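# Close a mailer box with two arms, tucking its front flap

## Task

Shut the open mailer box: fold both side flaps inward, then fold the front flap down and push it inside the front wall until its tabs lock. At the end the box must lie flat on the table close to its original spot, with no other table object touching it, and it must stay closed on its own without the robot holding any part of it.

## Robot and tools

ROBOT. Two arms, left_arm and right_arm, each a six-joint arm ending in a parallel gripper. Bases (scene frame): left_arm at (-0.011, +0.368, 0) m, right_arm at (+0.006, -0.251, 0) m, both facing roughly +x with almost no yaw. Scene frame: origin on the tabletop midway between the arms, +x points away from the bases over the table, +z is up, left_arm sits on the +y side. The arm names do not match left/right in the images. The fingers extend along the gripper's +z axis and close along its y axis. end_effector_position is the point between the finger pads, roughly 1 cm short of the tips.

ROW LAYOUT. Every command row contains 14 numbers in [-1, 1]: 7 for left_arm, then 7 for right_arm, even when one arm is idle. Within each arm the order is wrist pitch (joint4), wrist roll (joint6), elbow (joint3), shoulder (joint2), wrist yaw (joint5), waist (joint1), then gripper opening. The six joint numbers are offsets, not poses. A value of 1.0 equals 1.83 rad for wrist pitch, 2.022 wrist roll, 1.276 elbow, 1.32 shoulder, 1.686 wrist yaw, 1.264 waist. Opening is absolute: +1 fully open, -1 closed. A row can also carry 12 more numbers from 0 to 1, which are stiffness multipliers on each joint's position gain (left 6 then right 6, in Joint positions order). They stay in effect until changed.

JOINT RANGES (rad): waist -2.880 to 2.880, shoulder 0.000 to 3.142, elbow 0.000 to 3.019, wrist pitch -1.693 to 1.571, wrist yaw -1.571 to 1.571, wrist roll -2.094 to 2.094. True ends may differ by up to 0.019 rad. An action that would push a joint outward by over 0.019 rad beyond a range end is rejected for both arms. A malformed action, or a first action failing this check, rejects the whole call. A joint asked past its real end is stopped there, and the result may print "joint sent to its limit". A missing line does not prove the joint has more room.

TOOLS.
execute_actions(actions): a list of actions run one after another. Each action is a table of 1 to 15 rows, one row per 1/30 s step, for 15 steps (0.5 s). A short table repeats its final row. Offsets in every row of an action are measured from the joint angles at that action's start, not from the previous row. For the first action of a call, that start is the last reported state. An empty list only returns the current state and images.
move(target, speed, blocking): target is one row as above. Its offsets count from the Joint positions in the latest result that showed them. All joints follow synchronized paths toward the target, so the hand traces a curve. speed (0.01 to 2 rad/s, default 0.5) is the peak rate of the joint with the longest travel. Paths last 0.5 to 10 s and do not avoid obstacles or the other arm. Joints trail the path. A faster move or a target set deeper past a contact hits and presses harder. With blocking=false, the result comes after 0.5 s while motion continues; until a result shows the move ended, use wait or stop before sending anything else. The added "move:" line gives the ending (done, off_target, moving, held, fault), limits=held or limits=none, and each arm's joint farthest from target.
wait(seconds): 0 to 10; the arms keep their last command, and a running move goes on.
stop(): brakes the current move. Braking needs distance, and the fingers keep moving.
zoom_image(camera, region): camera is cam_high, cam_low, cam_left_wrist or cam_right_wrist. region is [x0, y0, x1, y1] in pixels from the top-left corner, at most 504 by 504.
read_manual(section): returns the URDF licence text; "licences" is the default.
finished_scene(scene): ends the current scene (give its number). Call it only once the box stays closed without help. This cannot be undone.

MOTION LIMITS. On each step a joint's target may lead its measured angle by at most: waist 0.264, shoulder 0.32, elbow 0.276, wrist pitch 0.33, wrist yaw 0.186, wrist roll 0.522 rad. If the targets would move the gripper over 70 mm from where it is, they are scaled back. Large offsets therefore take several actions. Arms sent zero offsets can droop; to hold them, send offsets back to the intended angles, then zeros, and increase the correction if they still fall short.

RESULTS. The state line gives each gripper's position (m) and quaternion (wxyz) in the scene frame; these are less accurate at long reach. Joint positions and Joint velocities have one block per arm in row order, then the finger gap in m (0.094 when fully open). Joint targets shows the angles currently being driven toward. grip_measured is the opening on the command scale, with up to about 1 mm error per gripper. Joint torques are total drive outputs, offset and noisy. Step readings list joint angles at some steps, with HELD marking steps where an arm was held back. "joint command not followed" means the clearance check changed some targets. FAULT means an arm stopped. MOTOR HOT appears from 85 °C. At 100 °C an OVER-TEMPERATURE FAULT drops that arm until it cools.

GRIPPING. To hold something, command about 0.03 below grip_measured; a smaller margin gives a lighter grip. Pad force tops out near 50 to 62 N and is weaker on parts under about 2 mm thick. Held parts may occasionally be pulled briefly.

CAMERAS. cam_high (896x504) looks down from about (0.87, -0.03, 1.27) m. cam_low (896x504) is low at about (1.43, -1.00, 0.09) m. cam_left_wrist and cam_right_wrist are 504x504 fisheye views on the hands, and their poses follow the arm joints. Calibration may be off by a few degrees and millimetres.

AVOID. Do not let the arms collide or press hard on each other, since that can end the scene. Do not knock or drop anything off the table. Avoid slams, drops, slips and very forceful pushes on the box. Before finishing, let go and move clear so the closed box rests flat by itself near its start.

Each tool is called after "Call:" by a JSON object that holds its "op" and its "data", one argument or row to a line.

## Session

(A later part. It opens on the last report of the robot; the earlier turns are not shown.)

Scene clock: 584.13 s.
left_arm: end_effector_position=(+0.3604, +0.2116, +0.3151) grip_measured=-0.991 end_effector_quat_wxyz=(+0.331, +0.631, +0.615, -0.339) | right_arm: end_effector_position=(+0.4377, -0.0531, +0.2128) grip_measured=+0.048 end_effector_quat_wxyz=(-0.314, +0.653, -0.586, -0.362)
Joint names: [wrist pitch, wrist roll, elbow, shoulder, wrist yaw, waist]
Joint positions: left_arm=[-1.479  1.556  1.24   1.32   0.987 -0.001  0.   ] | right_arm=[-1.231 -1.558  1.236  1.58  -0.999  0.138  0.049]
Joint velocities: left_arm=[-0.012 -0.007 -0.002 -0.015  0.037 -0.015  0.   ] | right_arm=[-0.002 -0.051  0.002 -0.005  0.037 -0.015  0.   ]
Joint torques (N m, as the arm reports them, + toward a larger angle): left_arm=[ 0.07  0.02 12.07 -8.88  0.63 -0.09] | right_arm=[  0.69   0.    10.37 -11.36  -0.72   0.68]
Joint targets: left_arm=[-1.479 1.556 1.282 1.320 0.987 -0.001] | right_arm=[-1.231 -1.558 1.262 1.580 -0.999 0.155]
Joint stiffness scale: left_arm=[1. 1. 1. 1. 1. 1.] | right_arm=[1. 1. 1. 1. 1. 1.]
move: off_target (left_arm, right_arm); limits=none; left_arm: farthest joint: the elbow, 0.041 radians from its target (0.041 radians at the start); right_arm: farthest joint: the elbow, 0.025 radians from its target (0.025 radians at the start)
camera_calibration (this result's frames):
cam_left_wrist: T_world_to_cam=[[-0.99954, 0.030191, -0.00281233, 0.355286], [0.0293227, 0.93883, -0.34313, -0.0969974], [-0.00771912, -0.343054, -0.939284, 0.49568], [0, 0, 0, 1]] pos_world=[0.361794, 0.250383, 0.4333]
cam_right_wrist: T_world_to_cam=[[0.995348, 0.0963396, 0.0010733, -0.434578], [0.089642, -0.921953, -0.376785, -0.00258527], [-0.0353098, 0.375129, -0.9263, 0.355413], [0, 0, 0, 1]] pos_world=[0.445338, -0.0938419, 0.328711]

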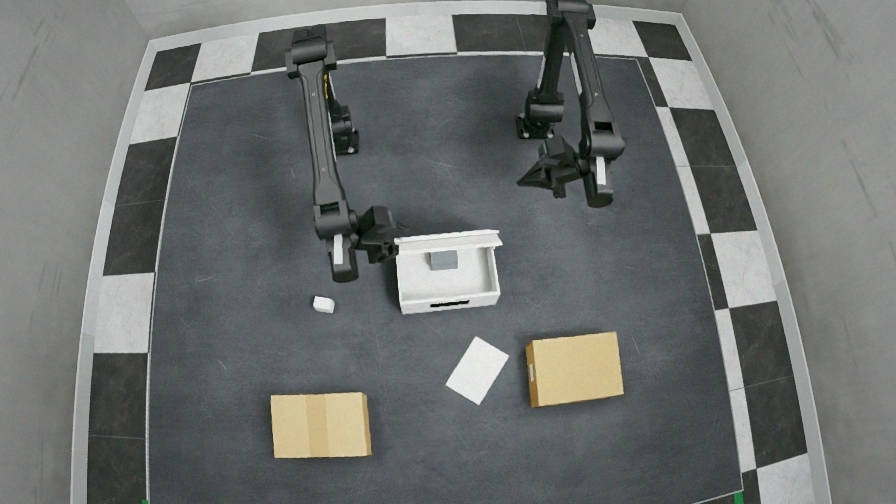

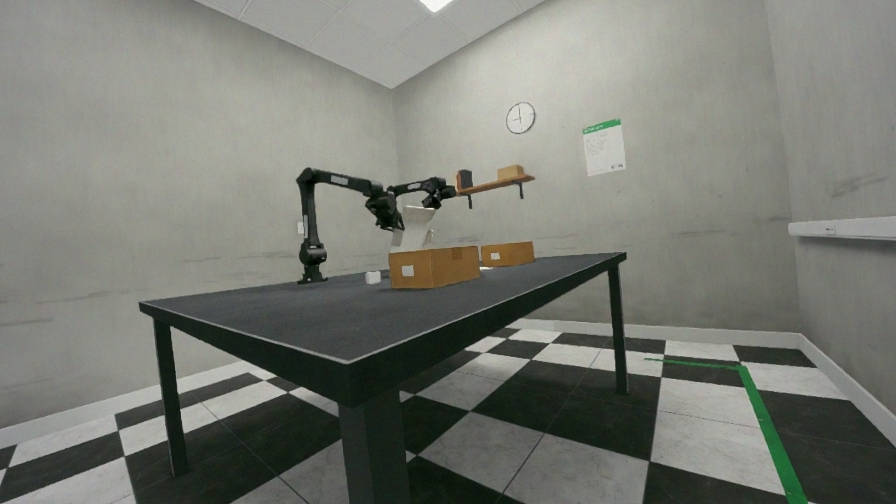

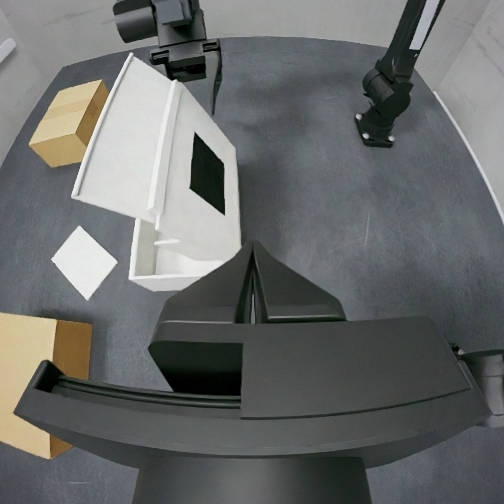

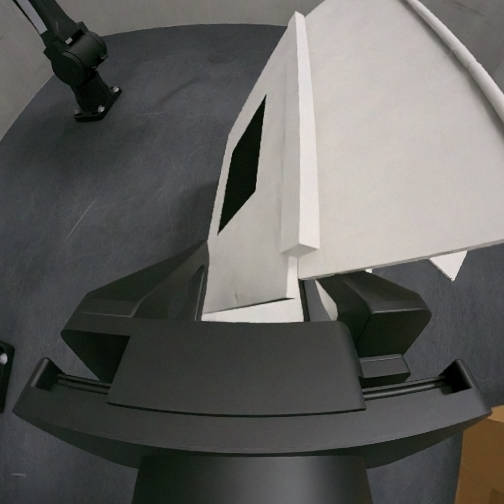

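Call:
{"op": "move", "data": {
  "target": [0,0,0.032,0,0,0,-1,0.008,0,-0.092,-0.091,0,0,-0.4],
  "speed": 0.07
}}

Call:
{"op": "move", "data": {
  "target": [0,0,0.032,0,0,0,-1,0,0,0.02,0,0,0,-0.8]
}}

Scene clock: 596.60 s.
left_arm: end_effector_position=(+0.3599, +0.2117, +0.3142) grip_measured=-0.991 end_effector_quat_wxyz=(+0.330, +0.630, +0.615, -0.340) | right_arm: end_effector_position=(+0.3986, -0.0567, +0.2301) grip_measured=-0.398 end_effector_quat_wxyz=(-0.330, +0.657, -0.578, -0.356)
Joint names: [wrist pitch, wrist roll, elbow, shoulder, wrist yaw, waist]
Joint positions: left_arm=[-1.479  1.556  1.238  1.32   0.987 -0.001  0.   ] | right_arm=[-1.219 -1.558  1.135  1.453 -1.012  0.138  0.028]
Joint velocities: left_arm=[-0.002 -0.007 -0.007  0.005 -0.022 -0.005  0.   ] | right_arm=[-0.017  0.007  0.012 -0.005  0.051 -0.015 -0.001]
Joint torques (N m, as the arm reports them, + toward a larger angle): left_arm=[ 0.07  0.02 12.21 -8.97  0.63 -0.12] | right_arm=[ 0.84  0.    7.2  -9.43 -0.18 -0.28]
Joint targets: left_arm=[-1.479 1.556 1.281 1.320 0.987 -0.001] | right_arm=[-1.216 -1.558 1.119 1.460 -0.999 0.138]
Joint stiffness scale: left_arm=[1. 1. 1. 1. 1. 1.] | right_arm=[1. 1. 1. 1. 1. 1.]
move: off_target (left_arm); limits=none; left_arm: farthest joint: the elbow, 0.043 radians from its target (0.040 radians at the start); right_arm: farthest joint: the elbow, 0.016 radians from its target (0.118 radians at the start)
camera_calibration (this result's frames):
cam_left_wrist: T_world_to_cam=[[-0.999544, 0.0301911, -0.000523494, 0.354109], [0.0285378, 0.938857, -0.343123, -0.0970237], [-0.00986779, -0.342982, -0.93929, 0.495619], [0, 0, 0, 1]] pos_world=[0.361607, 0.250389, 0.432425]
cam_right_wrist: T_world_to_cam=[[0.994648, 0.0961935, 0.0377099, -0.403554], [0.103278, -0.915124, -0.38972, 0.00206878], [-0.00297927, 0.391529, -0.920161, 0.358003], [0, 0, 0, 1]] pos_world=[0.402248, -0.099456, 0.345445]

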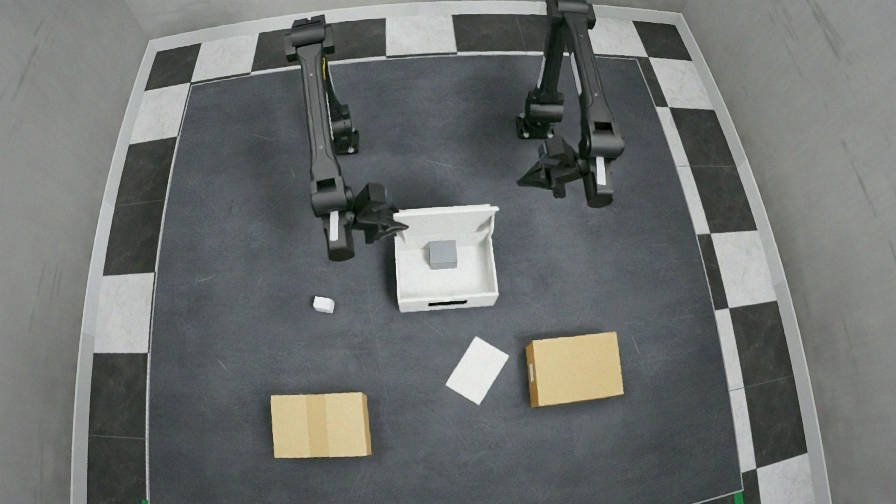

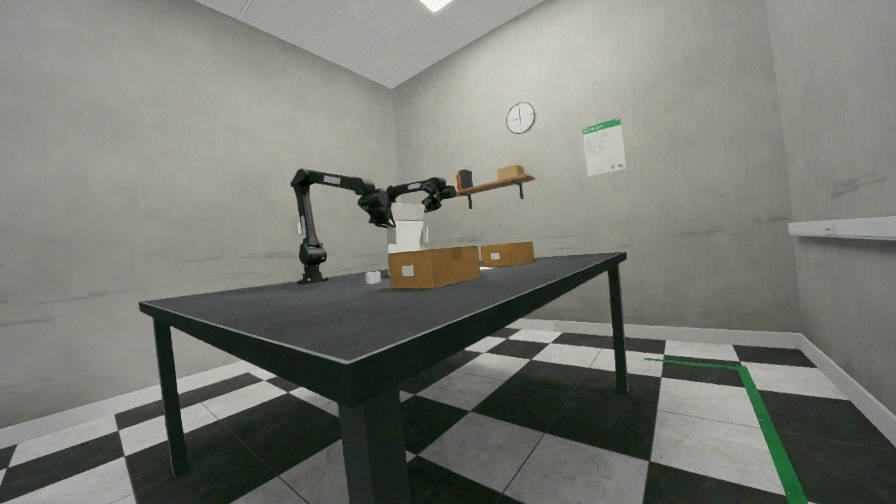

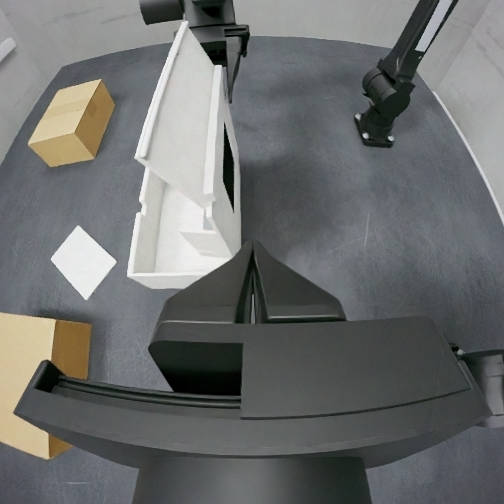

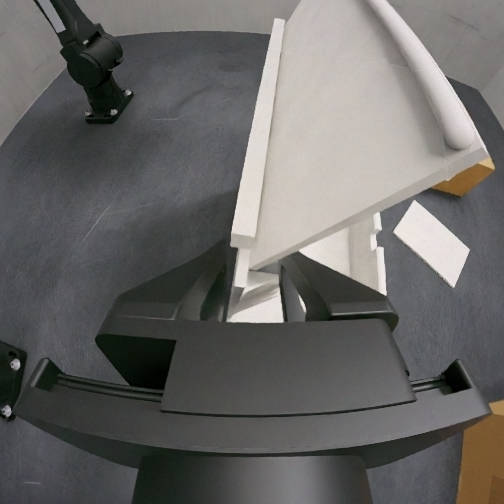

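Scene clock: 597.30 s.
left_arm: end_effector_position=(+0.3595, +0.2117, +0.3135) grip_measured=-0.991 end_effector_quat_wxyz=(+0.329, +0.630, +0.615, -0.340) | right_arm: end_effector_position=(+0.3981, -0.0560, +0.2318) grip_measured=-0.794 end_effector_quat_wxyz=(-0.331, +0.653, -0.579, -0.360)
Joint names: [wrist pitch, wrist roll, elbow, shoulder, wrist yaw, waist]
Joint positions: left_arm=[-1.479  1.556  1.236  1.32   0.987 -0.001  0.   ] | right_arm=[-1.221 -1.55   1.135  1.452 -1.021  0.138  0.01 ]
Joint velocities: left_arm=[ 0.007  0.037  0.002  0.015  0.066 -0.005 -0.001] | right_arm=[-0.002 -0.022 -0.007 -0.015  0.037 -0.005 -0.   ]
Joint torques (N m, as the arm reports them, + toward a larger angle): left_arm=[ 0.05  0.02 12.15 -9.05  0.63 -0.11] | right_arm=[ 0.67 -0.08 10.64 -9.95 -0.37 -0.51]
Joint targets: left_arm=[-1.479 1.556 1.279 1.320 0.987 -0.001] | right_arm=[-1.219 -1.558 1.161 1.453 -1.012 0.138]
Joint stiffness scale: left_arm=[1. 1. 1. 1. 1. 1.] | right_arm=[1. 1. 1. 1. 1. 1.]
move: off_target (left_arm, right_arm); limits=none; left_arm: farthest joint: the elbow, 0.043 radians from its target (0.041 radians at the start); right_arm: farthest joint: the elbow, 0.026 radians from its target (0.026 radians at the start)
camera_calibration (this result's frames):
cam_left_wrist: T_world_to_cam=[[-0.999543, 0.0301911, 0.00138387, 0.353128], [0.0278837, 0.938879, -0.343117, -0.0970464], [-0.0116584, -0.342922, -0.939292, 0.495567], [0, 0, 0, 1]] pos_world=[0.361451, 0.250394, 0.431695]
cam_right_wrist: T_world_to_cam=[[0.995325, 0.0918229, 0.0299599, -0.401909], [0.0961519, -0.912563, -0.397471, 0.00819008], [-0.00915664, 0.398493, -0.917126, 0.361404], [0, 0, 0, 1]] pos_world=[0.402552, -0.0996386, 0.346749]

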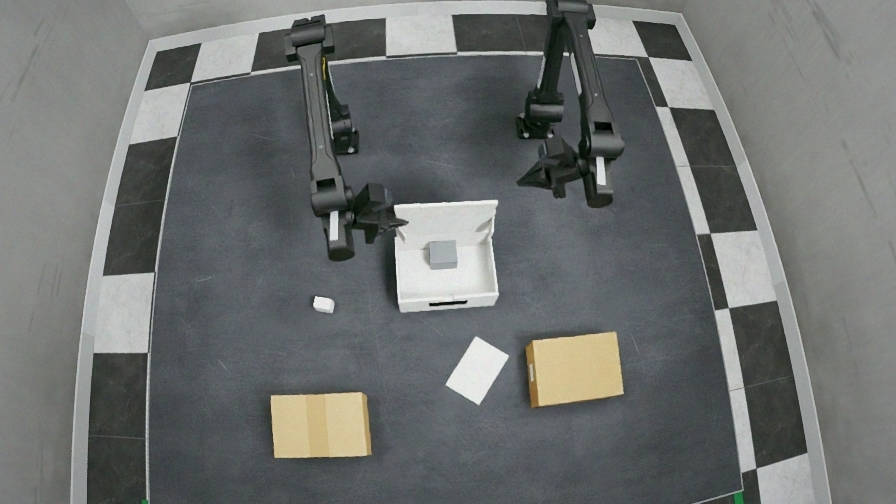

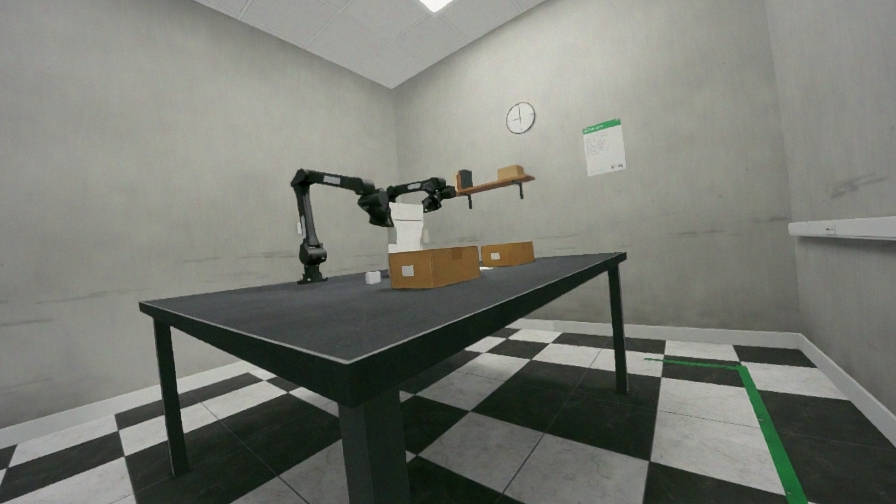

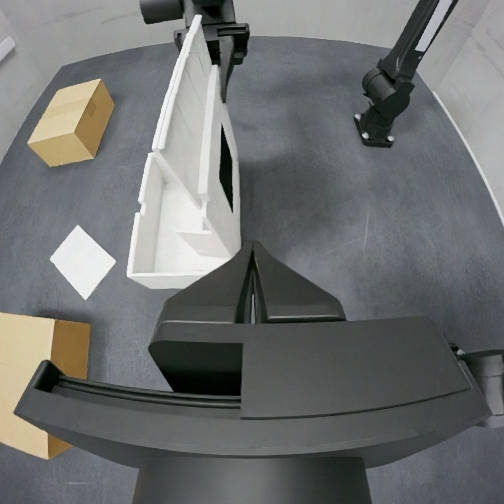

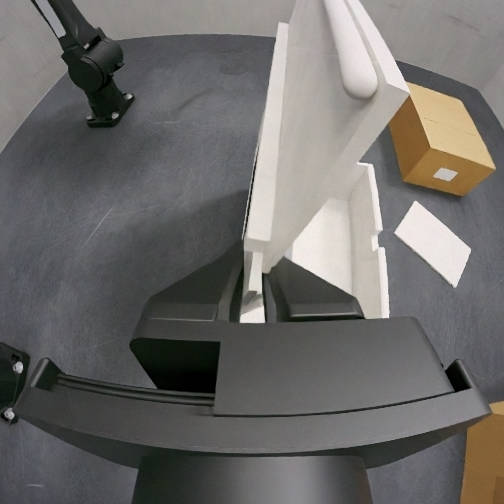

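Call:
{"op": "move", "data": {
  "target": [0,0,0.034,0,0,0,-1,0.069,0,-0.088,0.034,-0.2,-0.068,-0.6],
  "speed": 0.15
}}

Scene clock: 621.80 s.
left_arm: end_effector_position=(+0.3590, +0.2117, +0.3125) grip_measured=-0.991 end_effector_quat_wxyz=(+0.328, +0.630, +0.616, -0.341) | right_arm: end_effector_position=(+0.3962, -0.0584, +0.2370) grip_measured=-0.602 end_effector_quat_wxyz=(-0.410, +0.583, -0.547, -0.439)
Joint names: [wrist pitch, wrist roll, elbow, shoulder, wrist yaw, waist]
Joint positions: left_arm=[-1.479  1.556  1.234  1.32   0.987 -0.001  0.   ] | right_arm=[-1.133 -1.549  1.051  1.47  -1.289  0.087  0.019]
Joint velocities: left_arm=[ 0.002 -0.007  0.012 -0.015  0.022 -0.015 -0.   ] | right_arm=[-0.017 -0.037 -0.007 -0.005 -0.037 -0.015  0.   ]
Joint torques (N m, as the arm reports them, + toward a larger angle): left_arm=[ 0.04  0.02 12.46 -8.96  0.64 -0.17] | right_arm=[ 0.78 -0.02  8.19 -9.75 -0.77 -0.36]
Joint targets: left_arm=[-1.479 1.556 1.280 1.320 0.987 -0.001] | right_arm=[-1.134 -1.549 1.052 1.470 -1.288 0.087]
Joint stiffness scale: left_arm=[1. 1. 1. 1. 1. 1.] | right_arm=[1. 1. 1. 1. 1. 1.]
move: held (right_arm), off_target (left_arm); limits=held; held on 20 of 75 steps (right_arm), including the last (right_arm); left_arm: farthest joint: the elbow, 0.046 radians from its target (0.043 radians at the start); right_arm: farthest joint: the wrist yaw, 0.069 radians from its target (0.337 radians at the start)
joint command not followed: on one or more control steps a check withheld the commanded joint targets of the right arm, and it was not sent them on those steps. On the call's last step the targets were still withheld.
cause: the commanded joint targets would bring two parts of the arm too close to each other (its wrist (the part past the wrist pitch) and its wrist camera, with the wrist yaw and the wrist roll between them); next, command targets that bring no two parts of the arm closer together.
camera_calibration (this result's frames):
cam_left_wrist: T_world_to_cam=[[-0.999536, 0.0301908, 0.00405417, 0.351755], [0.026968, 0.93891, -0.343106, -0.0970792], [-0.0141652, -0.342837, -0.939288, 0.495491], [0, 0, 0, 1]] pos_world=[0.361229, 0.250402, 0.430674]
cam_right_wrist: T_world_to_cam=[[0.999063, 0.0426716, 0.00717892, -0.398858], [0.0377564, -0.778604, -0.626378, 0.0934549], [-0.021139, 0.626063, -0.779486, 0.352618], [0, 0, 0, 1]] pos_world=[0.40241, -0.130977, 0.336262]

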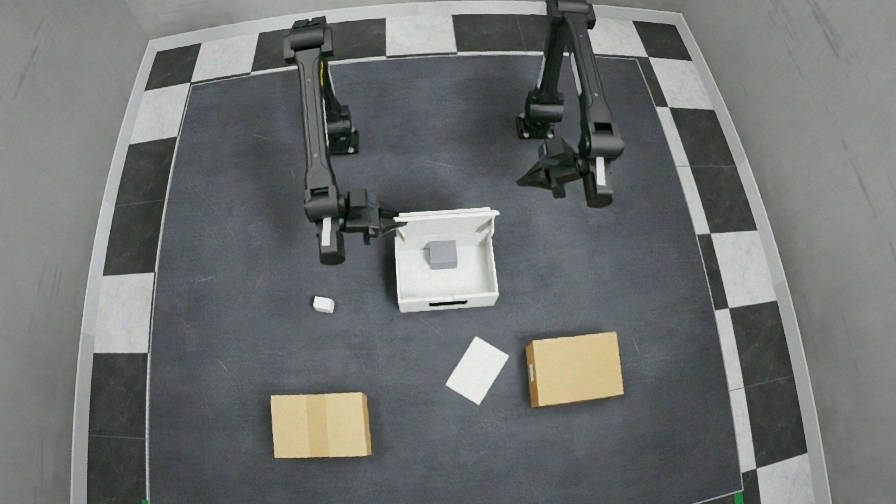

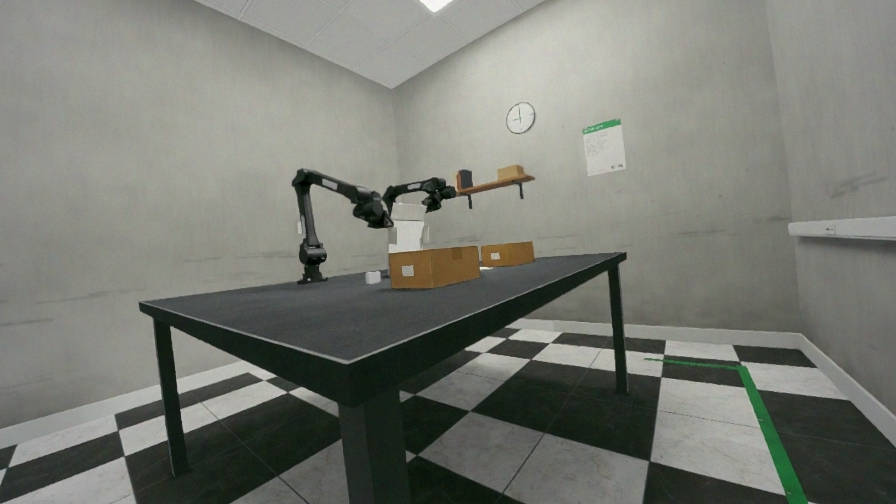

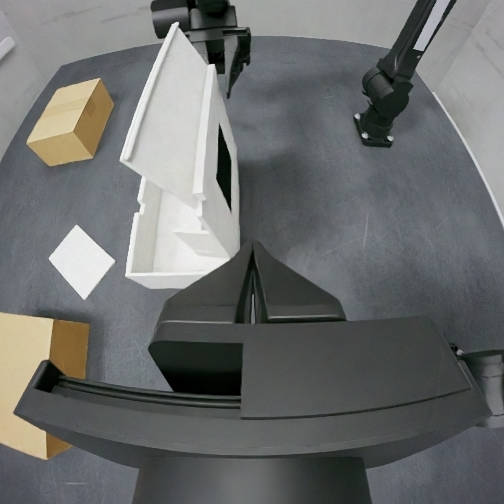

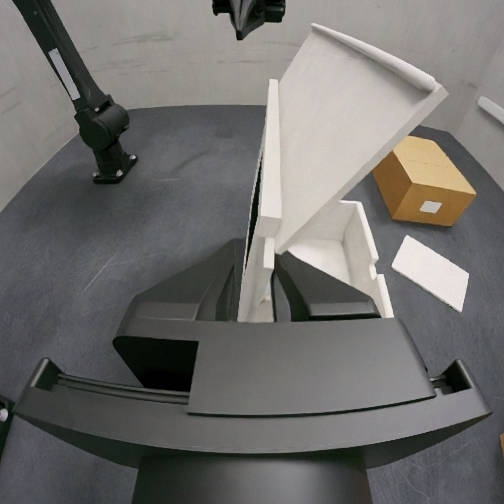

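Call:
{"op": "move", "data": {
  "target": [0.013,0,0.145,0.135,0,-0.22,-1,0.025,0,-0.028,0,0.012,-0.018,-0.6],
  "speed": 0.2
}}

Call:
{"op": "move", "data": {
  "target": [0,0,0.034,0,0,0,-1,0,0,0.015,0,0,0,-0.93]
}}

Scene clock: 633.27 s.
left_arm: end_effector_position=(+0.3584, +0.0979, +0.3024) grip_measured=-0.991 end_effector_quat_wxyz=(+0.274, +0.707, +0.525, -0.386) | right_arm: end_effector_position=(+0.3970, -0.0618, +0.2343) grip_measured=-0.601 end_effector_quat_wxyz=(-0.421, +0.587, -0.543, -0.428)
Joint names: [wrist pitch, wrist roll, elbow, shoulder, wrist yaw, waist]
Joint positions: left_arm=[-1.464  1.556  1.37   1.482  0.987 -0.279  0.   ] | right_arm=[-1.093 -1.549  1.034  1.462 -1.288  0.078  0.019]
Joint velocities: left_arm=[ 0.012  0.037 -0.002  0.015  0.007 -0.015  0.001] | right_arm=[-0.007  0.022  0.002 -0.005 -0.051  0.024 -0.001]
Joint torques (N m, as the arm reports them, + toward a larger angle): left_arm=[ 0.43  0.02 12.66 -9.82  0.65  0.06] | right_arm=[ 0.8   0.    6.53 -8.81 -0.01 -0.79]
Joint targets: left_arm=[-1.455 1.556 1.419 1.499 0.987 -0.279] | right_arm=[-1.088 -1.549 1.016 1.471 -1.269 0.064]
Joint stiffness scale: left_arm=[1. 1. 1. 1. 1. 1.] | right_arm=[1. 1. 1. 1. 1. 1.]
move: off_target (left_arm); limits=none; left_arm: farthest joint: the elbow, 0.049 radians from its target (0.185 radians at the start); right_arm: farthest joint: the elbow, 0.019 radians from its target (0.036 radians at the start)
camera_calibration (this result's frames):
cam_left_wrist: T_world_to_cam=[[-0.952761, 0.303401, 0.013972, 0.308099], [0.280447, 0.896477, -0.343043, -0.0803713], [-0.116605, -0.322919, -0.939216, 0.481769], [0, 0, 0, 1]] pos_world=[0.372262, 0.134146, 0.420609]
cam_right_wrist: T_world_to_cam=[[0.998659, 0.0342268, 0.0388514, -0.407265], [0.0510201, -0.778366, -0.625734, 0.0836719], [0.00882373, 0.626877, -0.779068, 0.340676], [0, 0, 0, 1]] pos_world=[0.399443, -0.134496, 0.333589]

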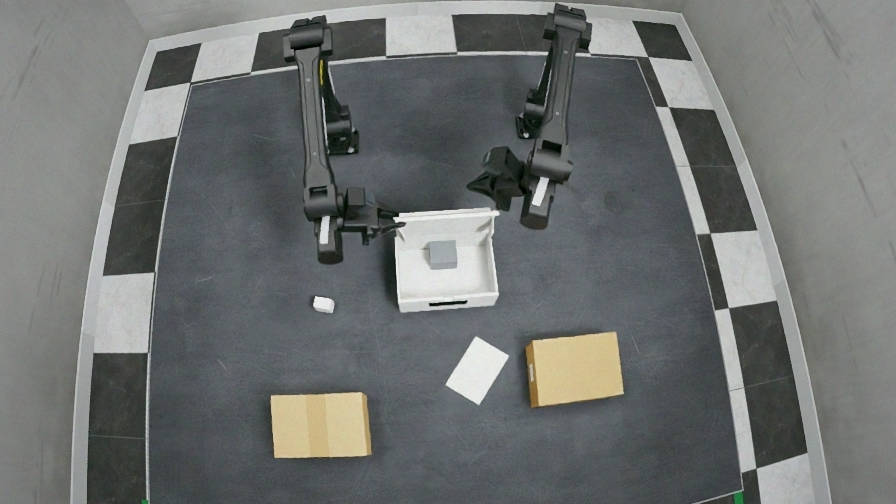

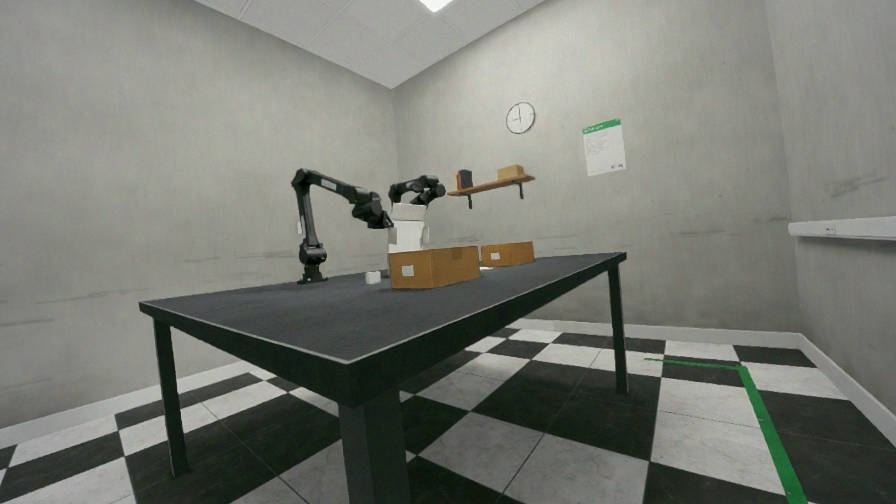

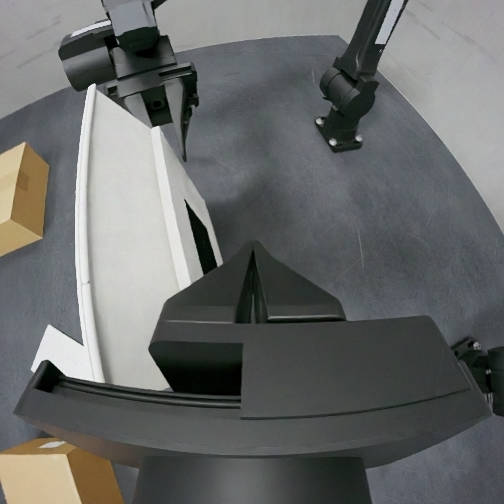

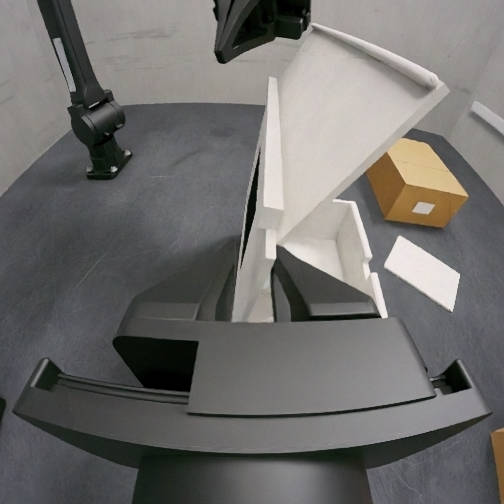

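Scene clock: 633.97 s.
left_arm: end_effector_position=(+0.3581, +0.0980, +0.3019) grip_measured=-0.991 end_effector_quat_wxyz=(+0.274, +0.707, +0.525, -0.386) | right_arm: end_effector_position=(+0.3960, -0.0614, +0.2368) grip_measured=-0.915 end_effector_quat_wxyz=(-0.417, +0.577, -0.549, -0.438)
Joint names: [wrist pitch, wrist roll, elbow, shoulder, wrist yaw, waist]
Joint positions: left_arm=[-1.464  1.556  1.368  1.482  0.987 -0.279  0.   ] | right_arm=[-1.097 -1.521  1.034  1.459 -1.298  0.078  0.004]
Joint velocities: left_arm=[-0.012  0.022  0.012  0.005  0.051 -0.015 -0.001] | right_arm=[ 0.002 -0.037 -0.012 -0.005  0.022 -0.005 -0.   ]
Joint torques (N m, as the arm reports them, + toward a larger angle): left_arm=[  0.04   0.02  12.32 -11.27   0.64  -0.05] | right_arm=[ 0.75 -0.36  9.88 -9.95 -0.39  0.01]
Joint targets: left_arm=[-1.464 1.556 1.413 1.482 0.987 -0.279] | right_arm=[-1.093 -1.549 1.053 1.461 -1.288 0.078]
Joint stiffness scale: left_arm=[1. 1. 1. 1. 1. 1.] | right_arm=[1. 1. 1. 1. 1. 1.]
move: off_target (left_arm, right_arm); limits=none; left_arm: farthest joint: the elbow, 0.045 radians from its target (0.044 radians at the start); right_arm: farthest joint: the wrist roll, 0.028 radians from its target (0.000 radians at the start)
camera_calibration (this result's frames):
cam_left_wrist: T_world_to_cam=[[-0.952739, 0.303394, 0.0154978, 0.307317], [0.279949, 0.896637, -0.34303, -0.0804132], [-0.117969, -0.32248, -0.939197, 0.481662], [0, 0, 0, 1]] pos_world=[0.372126, 0.13419, 0.420029]
cam_right_wrist: T_world_to_cam=[[0.999599, 0.026685, 0.00950269, -0.400306], [0.0266664, -0.77333, -0.633442, 0.0973777], [-0.00955468, 0.633441, -0.773732, 0.34879], [0, 0, 0, 1]] pos_world=[0.400881, -0.13495, 0.335357]

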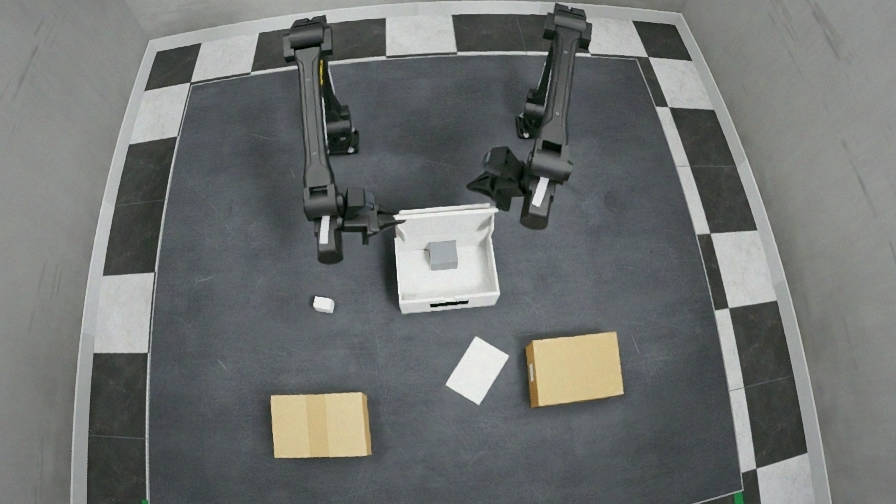

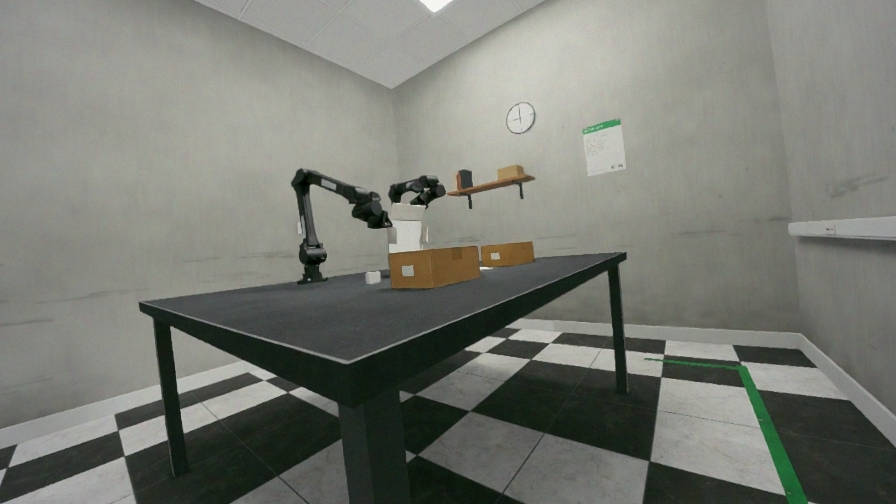

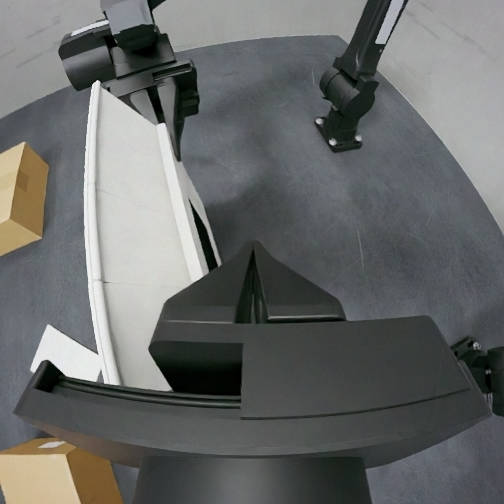

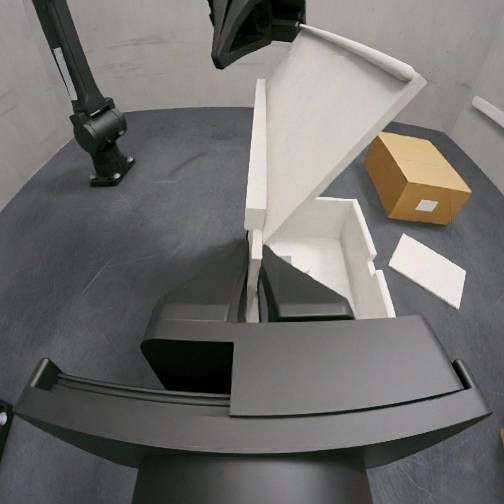

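Call:
{"op": "move", "data": {
  "target": [0,0,0.178,0.138,0,0.045,-1,0,0,0.015,0,0.006,0,-0.94],
  "speed": 0.12
}}

Scene clock: 643.03 s.
left_arm: end_effector_position=(+0.4334, +0.0997, +0.2988) grip_measured=-0.991 end_effector_quat_wxyz=(+0.290, +0.697, +0.539, -0.375) | right_arm: end_effector_position=(+0.3960, -0.0614, +0.2369) grip_measured=-0.926 end_effector_quat_wxyz=(-0.410, +0.569, -0.558, -0.444)
Joint names: [wrist pitch, wrist roll, elbow, shoulder, wrist yaw, waist]
Joint positions: left_arm=[-1.464  1.556  1.548  1.642  0.987 -0.23   0.   ] | right_arm=[-1.097 -1.491  1.034  1.459 -1.299  0.078  0.003]
Joint velocities: left_arm=[ 0.002  0.007 -0.007 -0.005 -0.022 -0.005  0.   ] | right_arm=[ 0.002  0.051 -0.007 -0.005 -0.066 -0.005  0.001]
Joint torques (N m, as the arm reports them, + toward a larger angle): left_arm=[  0.08   0.02  12.56 -12.18   0.63   0.39] | right_arm=[  0.88  -0.39   9.83 -10.03  -0.41  -0.11]
Joint targets: left_arm=[-1.464 1.556 1.596 1.663 0.987 -0.223] | right_arm=[-1.097 -1.520 1.053 1.459 -1.288 0.078]
Joint stiffness scale: left_arm=[1. 1. 1. 1. 1. 1.] | right_arm=[1. 1. 1. 1. 1. 1.]
move: off_target (left_arm, right_arm); limits=held; held on 1 of 66 steps (right_arm); left_arm: farthest joint: the elbow, 0.048 radians from its target (0.227 radians at the start); right_arm: farthest joint: the wrist roll, 0.030 radians from its target (0.000 radians at the start)
joint command not followed: on one or more control steps a check withheld the commanded joint targets of the right arm, and it was not sent them on those steps.
cause: the commanded joint targets would bring two parts of the arm too close to each other (its wrist (the part past the wrist pitch) and its wrist camera, with the wrist yaw and the wrist roll between them); next, command targets that bring no two parts of the arm closer together.
camera_calibration (this result's frames):
cam_left_wrist: T_world_to_cam=[[-0.96662, 0.256191, -0.00357527, 0.395013], [0.241824, 0.907624, -0.343131, -0.0886148], [-0.084662, -0.332542, -0.939281, 0.474797], [0, 0, 0, 1]] pos_world=[0.443454, 0.13712, 0.416973]
cam_right_wrist: T_world_to_cam=[[0.999633, 0.0187266, -0.0195585, -0.393871], [0.00210563, -0.773872, -0.633338, 0.10715], [-0.026996, 0.633065, -0.773628, 0.355723], [0, 0, 0, 1]] pos_world=[0.403104, -0.1349, 0.335356]

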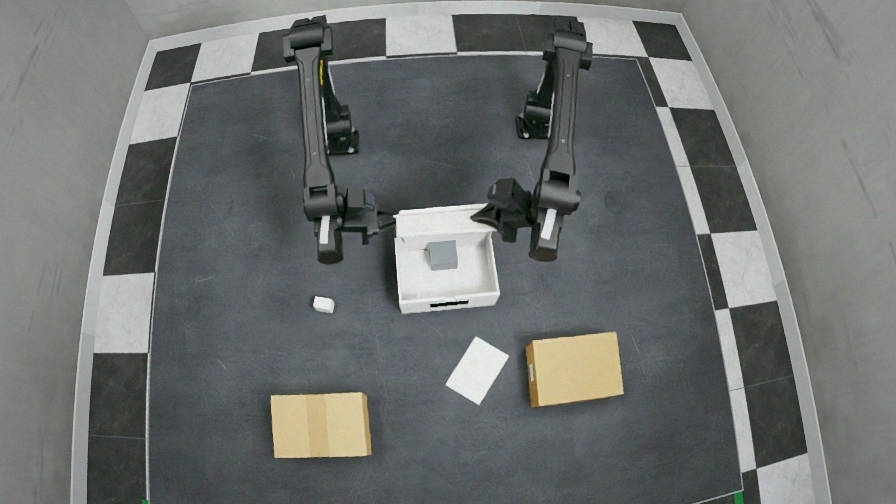

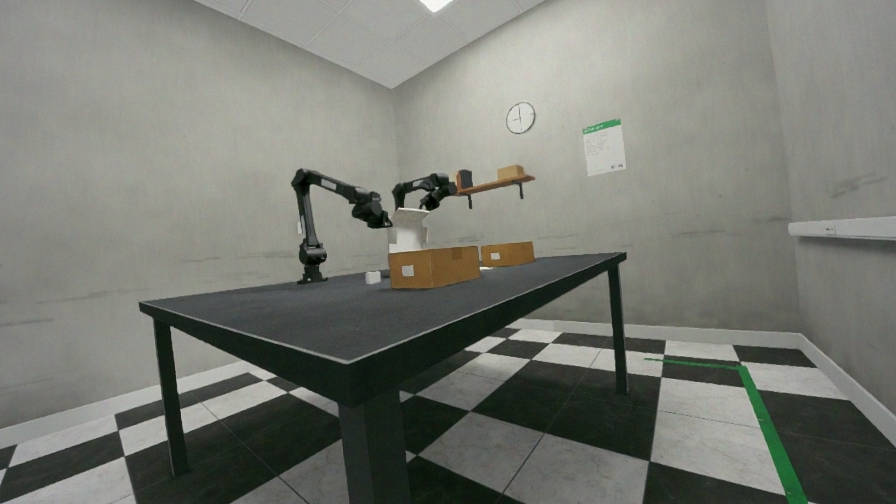

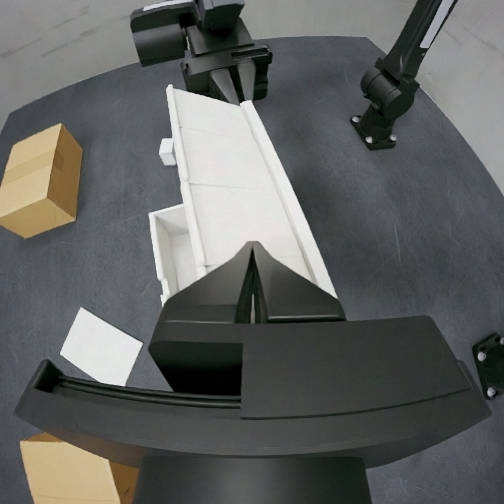

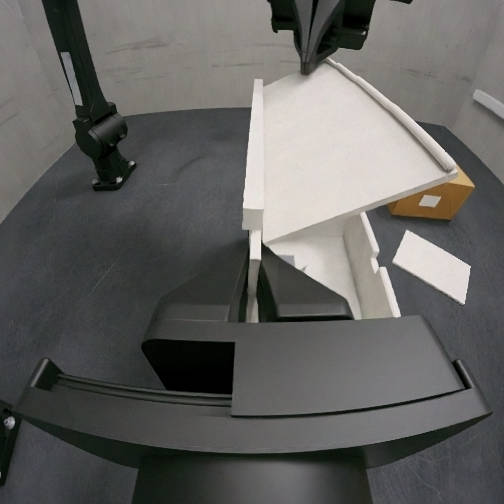

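Call:
{"op": "move", "data": {
  "target": [0.085,0,-0.103,0.034,0,0,-1,0,0,0.015,0,0.006,0,-0.94],
  "speed": 0.08
}}

Scene clock: 655.17 s.
left_arm: end_effector_position=(+0.4312, +0.1002, +0.2408) grip_measured=-0.991 end_effector_quat_wxyz=(+0.290, +0.697, +0.538, -0.375) | right_arm: end_effector_position=(+0.3960, -0.0614, +0.2370) grip_measured=-0.928 end_effector_quat_wxyz=(-0.407, +0.564, -0.562, -0.448)
Joint names: [wrist pitch, wrist roll, elbow, shoulder, wrist yaw, waist]
Joint positions: left_arm=[-1.314  1.556  1.418  1.661  0.987 -0.23   0.   ] | right_arm=[-1.097 -1.473  1.034  1.459 -1.299  0.078  0.003]
Joint velocities: left_arm=[ 0.002 -0.007 -0.002 -0.005 -0.051 -0.015  0.001] | right_arm=[-0.002 -0.007 -0.017 -0.005 -0.066  0.005 -0.   ]
Joint torques (N m, as the arm reports them, + toward a larger angle): left_arm=[  0.36   0.02   8.19 -11.46   0.62  -0.14] | right_arm=[ 0.8  -0.24  9.7  -9.92 -0.38 -0.26]
Joint targets: left_arm=[-1.308 1.556 1.416 1.687 0.987 -0.230] | right_arm=[-1.097 -1.491 1.053 1.459 -1.289 0.078]
Joint stiffness scale: left_arm=[1. 1. 1. 1. 1. 1.] | right_arm=[1. 1. 1. 1. 1. 1.]
move: off_target (left_arm); limits=held; held on 1 of 68 steps (right_arm); left_arm: farthest joint: the shoulder, 0.026 radians from its target (0.045 radians at the start); right_arm: farthest joint: the elbow, 0.019 radians from its target (0.019 radians at the start)
joint command not followed: on one or more control steps a check withheld the commanded joint targets of the right arm, and it was not sent them on those steps.
cause: the commanded joint targets would bring two parts of the arm too close to each other (its wrist (the part past the wrist pitch) and its wrist camera, with the wrist yaw and the wrist roll between them); next, command targets that bring no two parts of the arm closer together.
camera_calibration (this result's frames):
cam_left_wrist: T_world_to_cam=[[-0.966617, 0.256194, -0.00395543, 0.392634], [0.241921, 0.907463, -0.34349, -0.108416], [-0.0844106, -0.33298, -0.939148, 0.420248], [0, 0, 0, 1]] pos_world=[0.441228, 0.137728, 0.358988]
cam_right_wrist: T_world_to_cam=[[0.999236, 0.0140298, -0.0364654, -0.389991], [-0.0122274, -0.774136, -0.632901, 0.112759], [-0.0371087, 0.632864, -0.773373, 0.359693], [0, 0, 0, 1]] pos_world=[0.404419, -0.134874, 0.335321]

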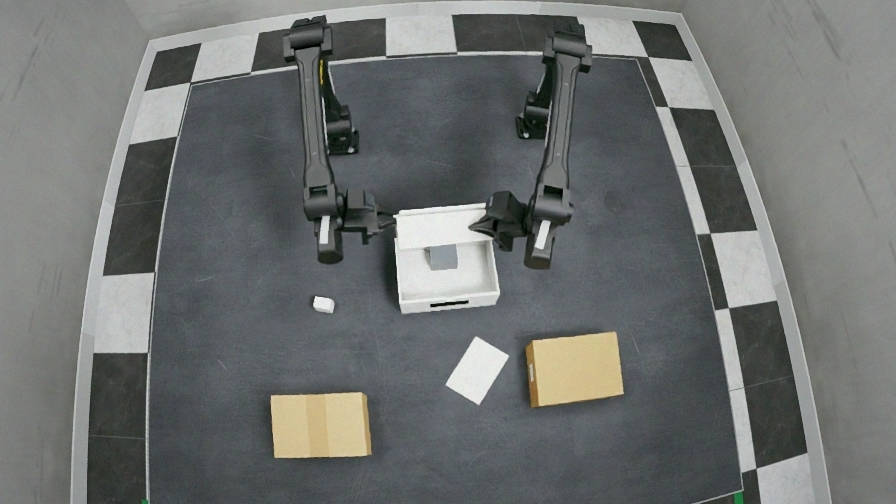

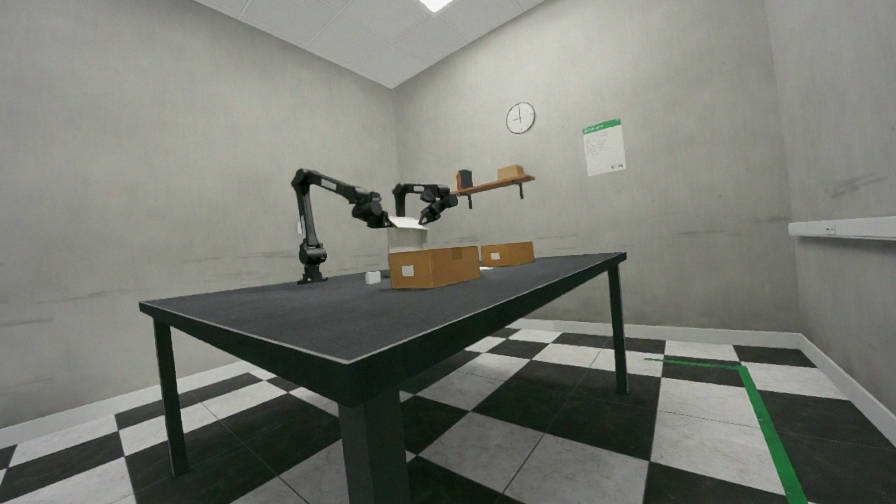

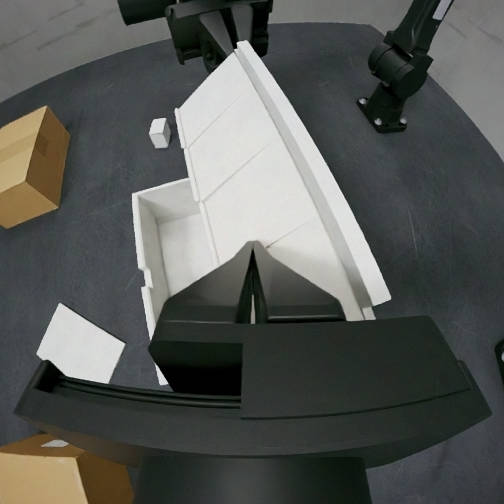

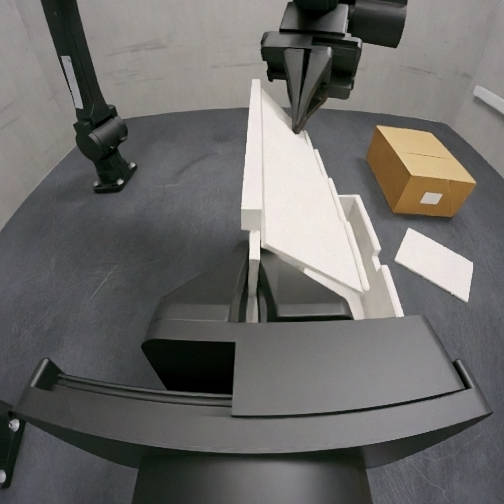

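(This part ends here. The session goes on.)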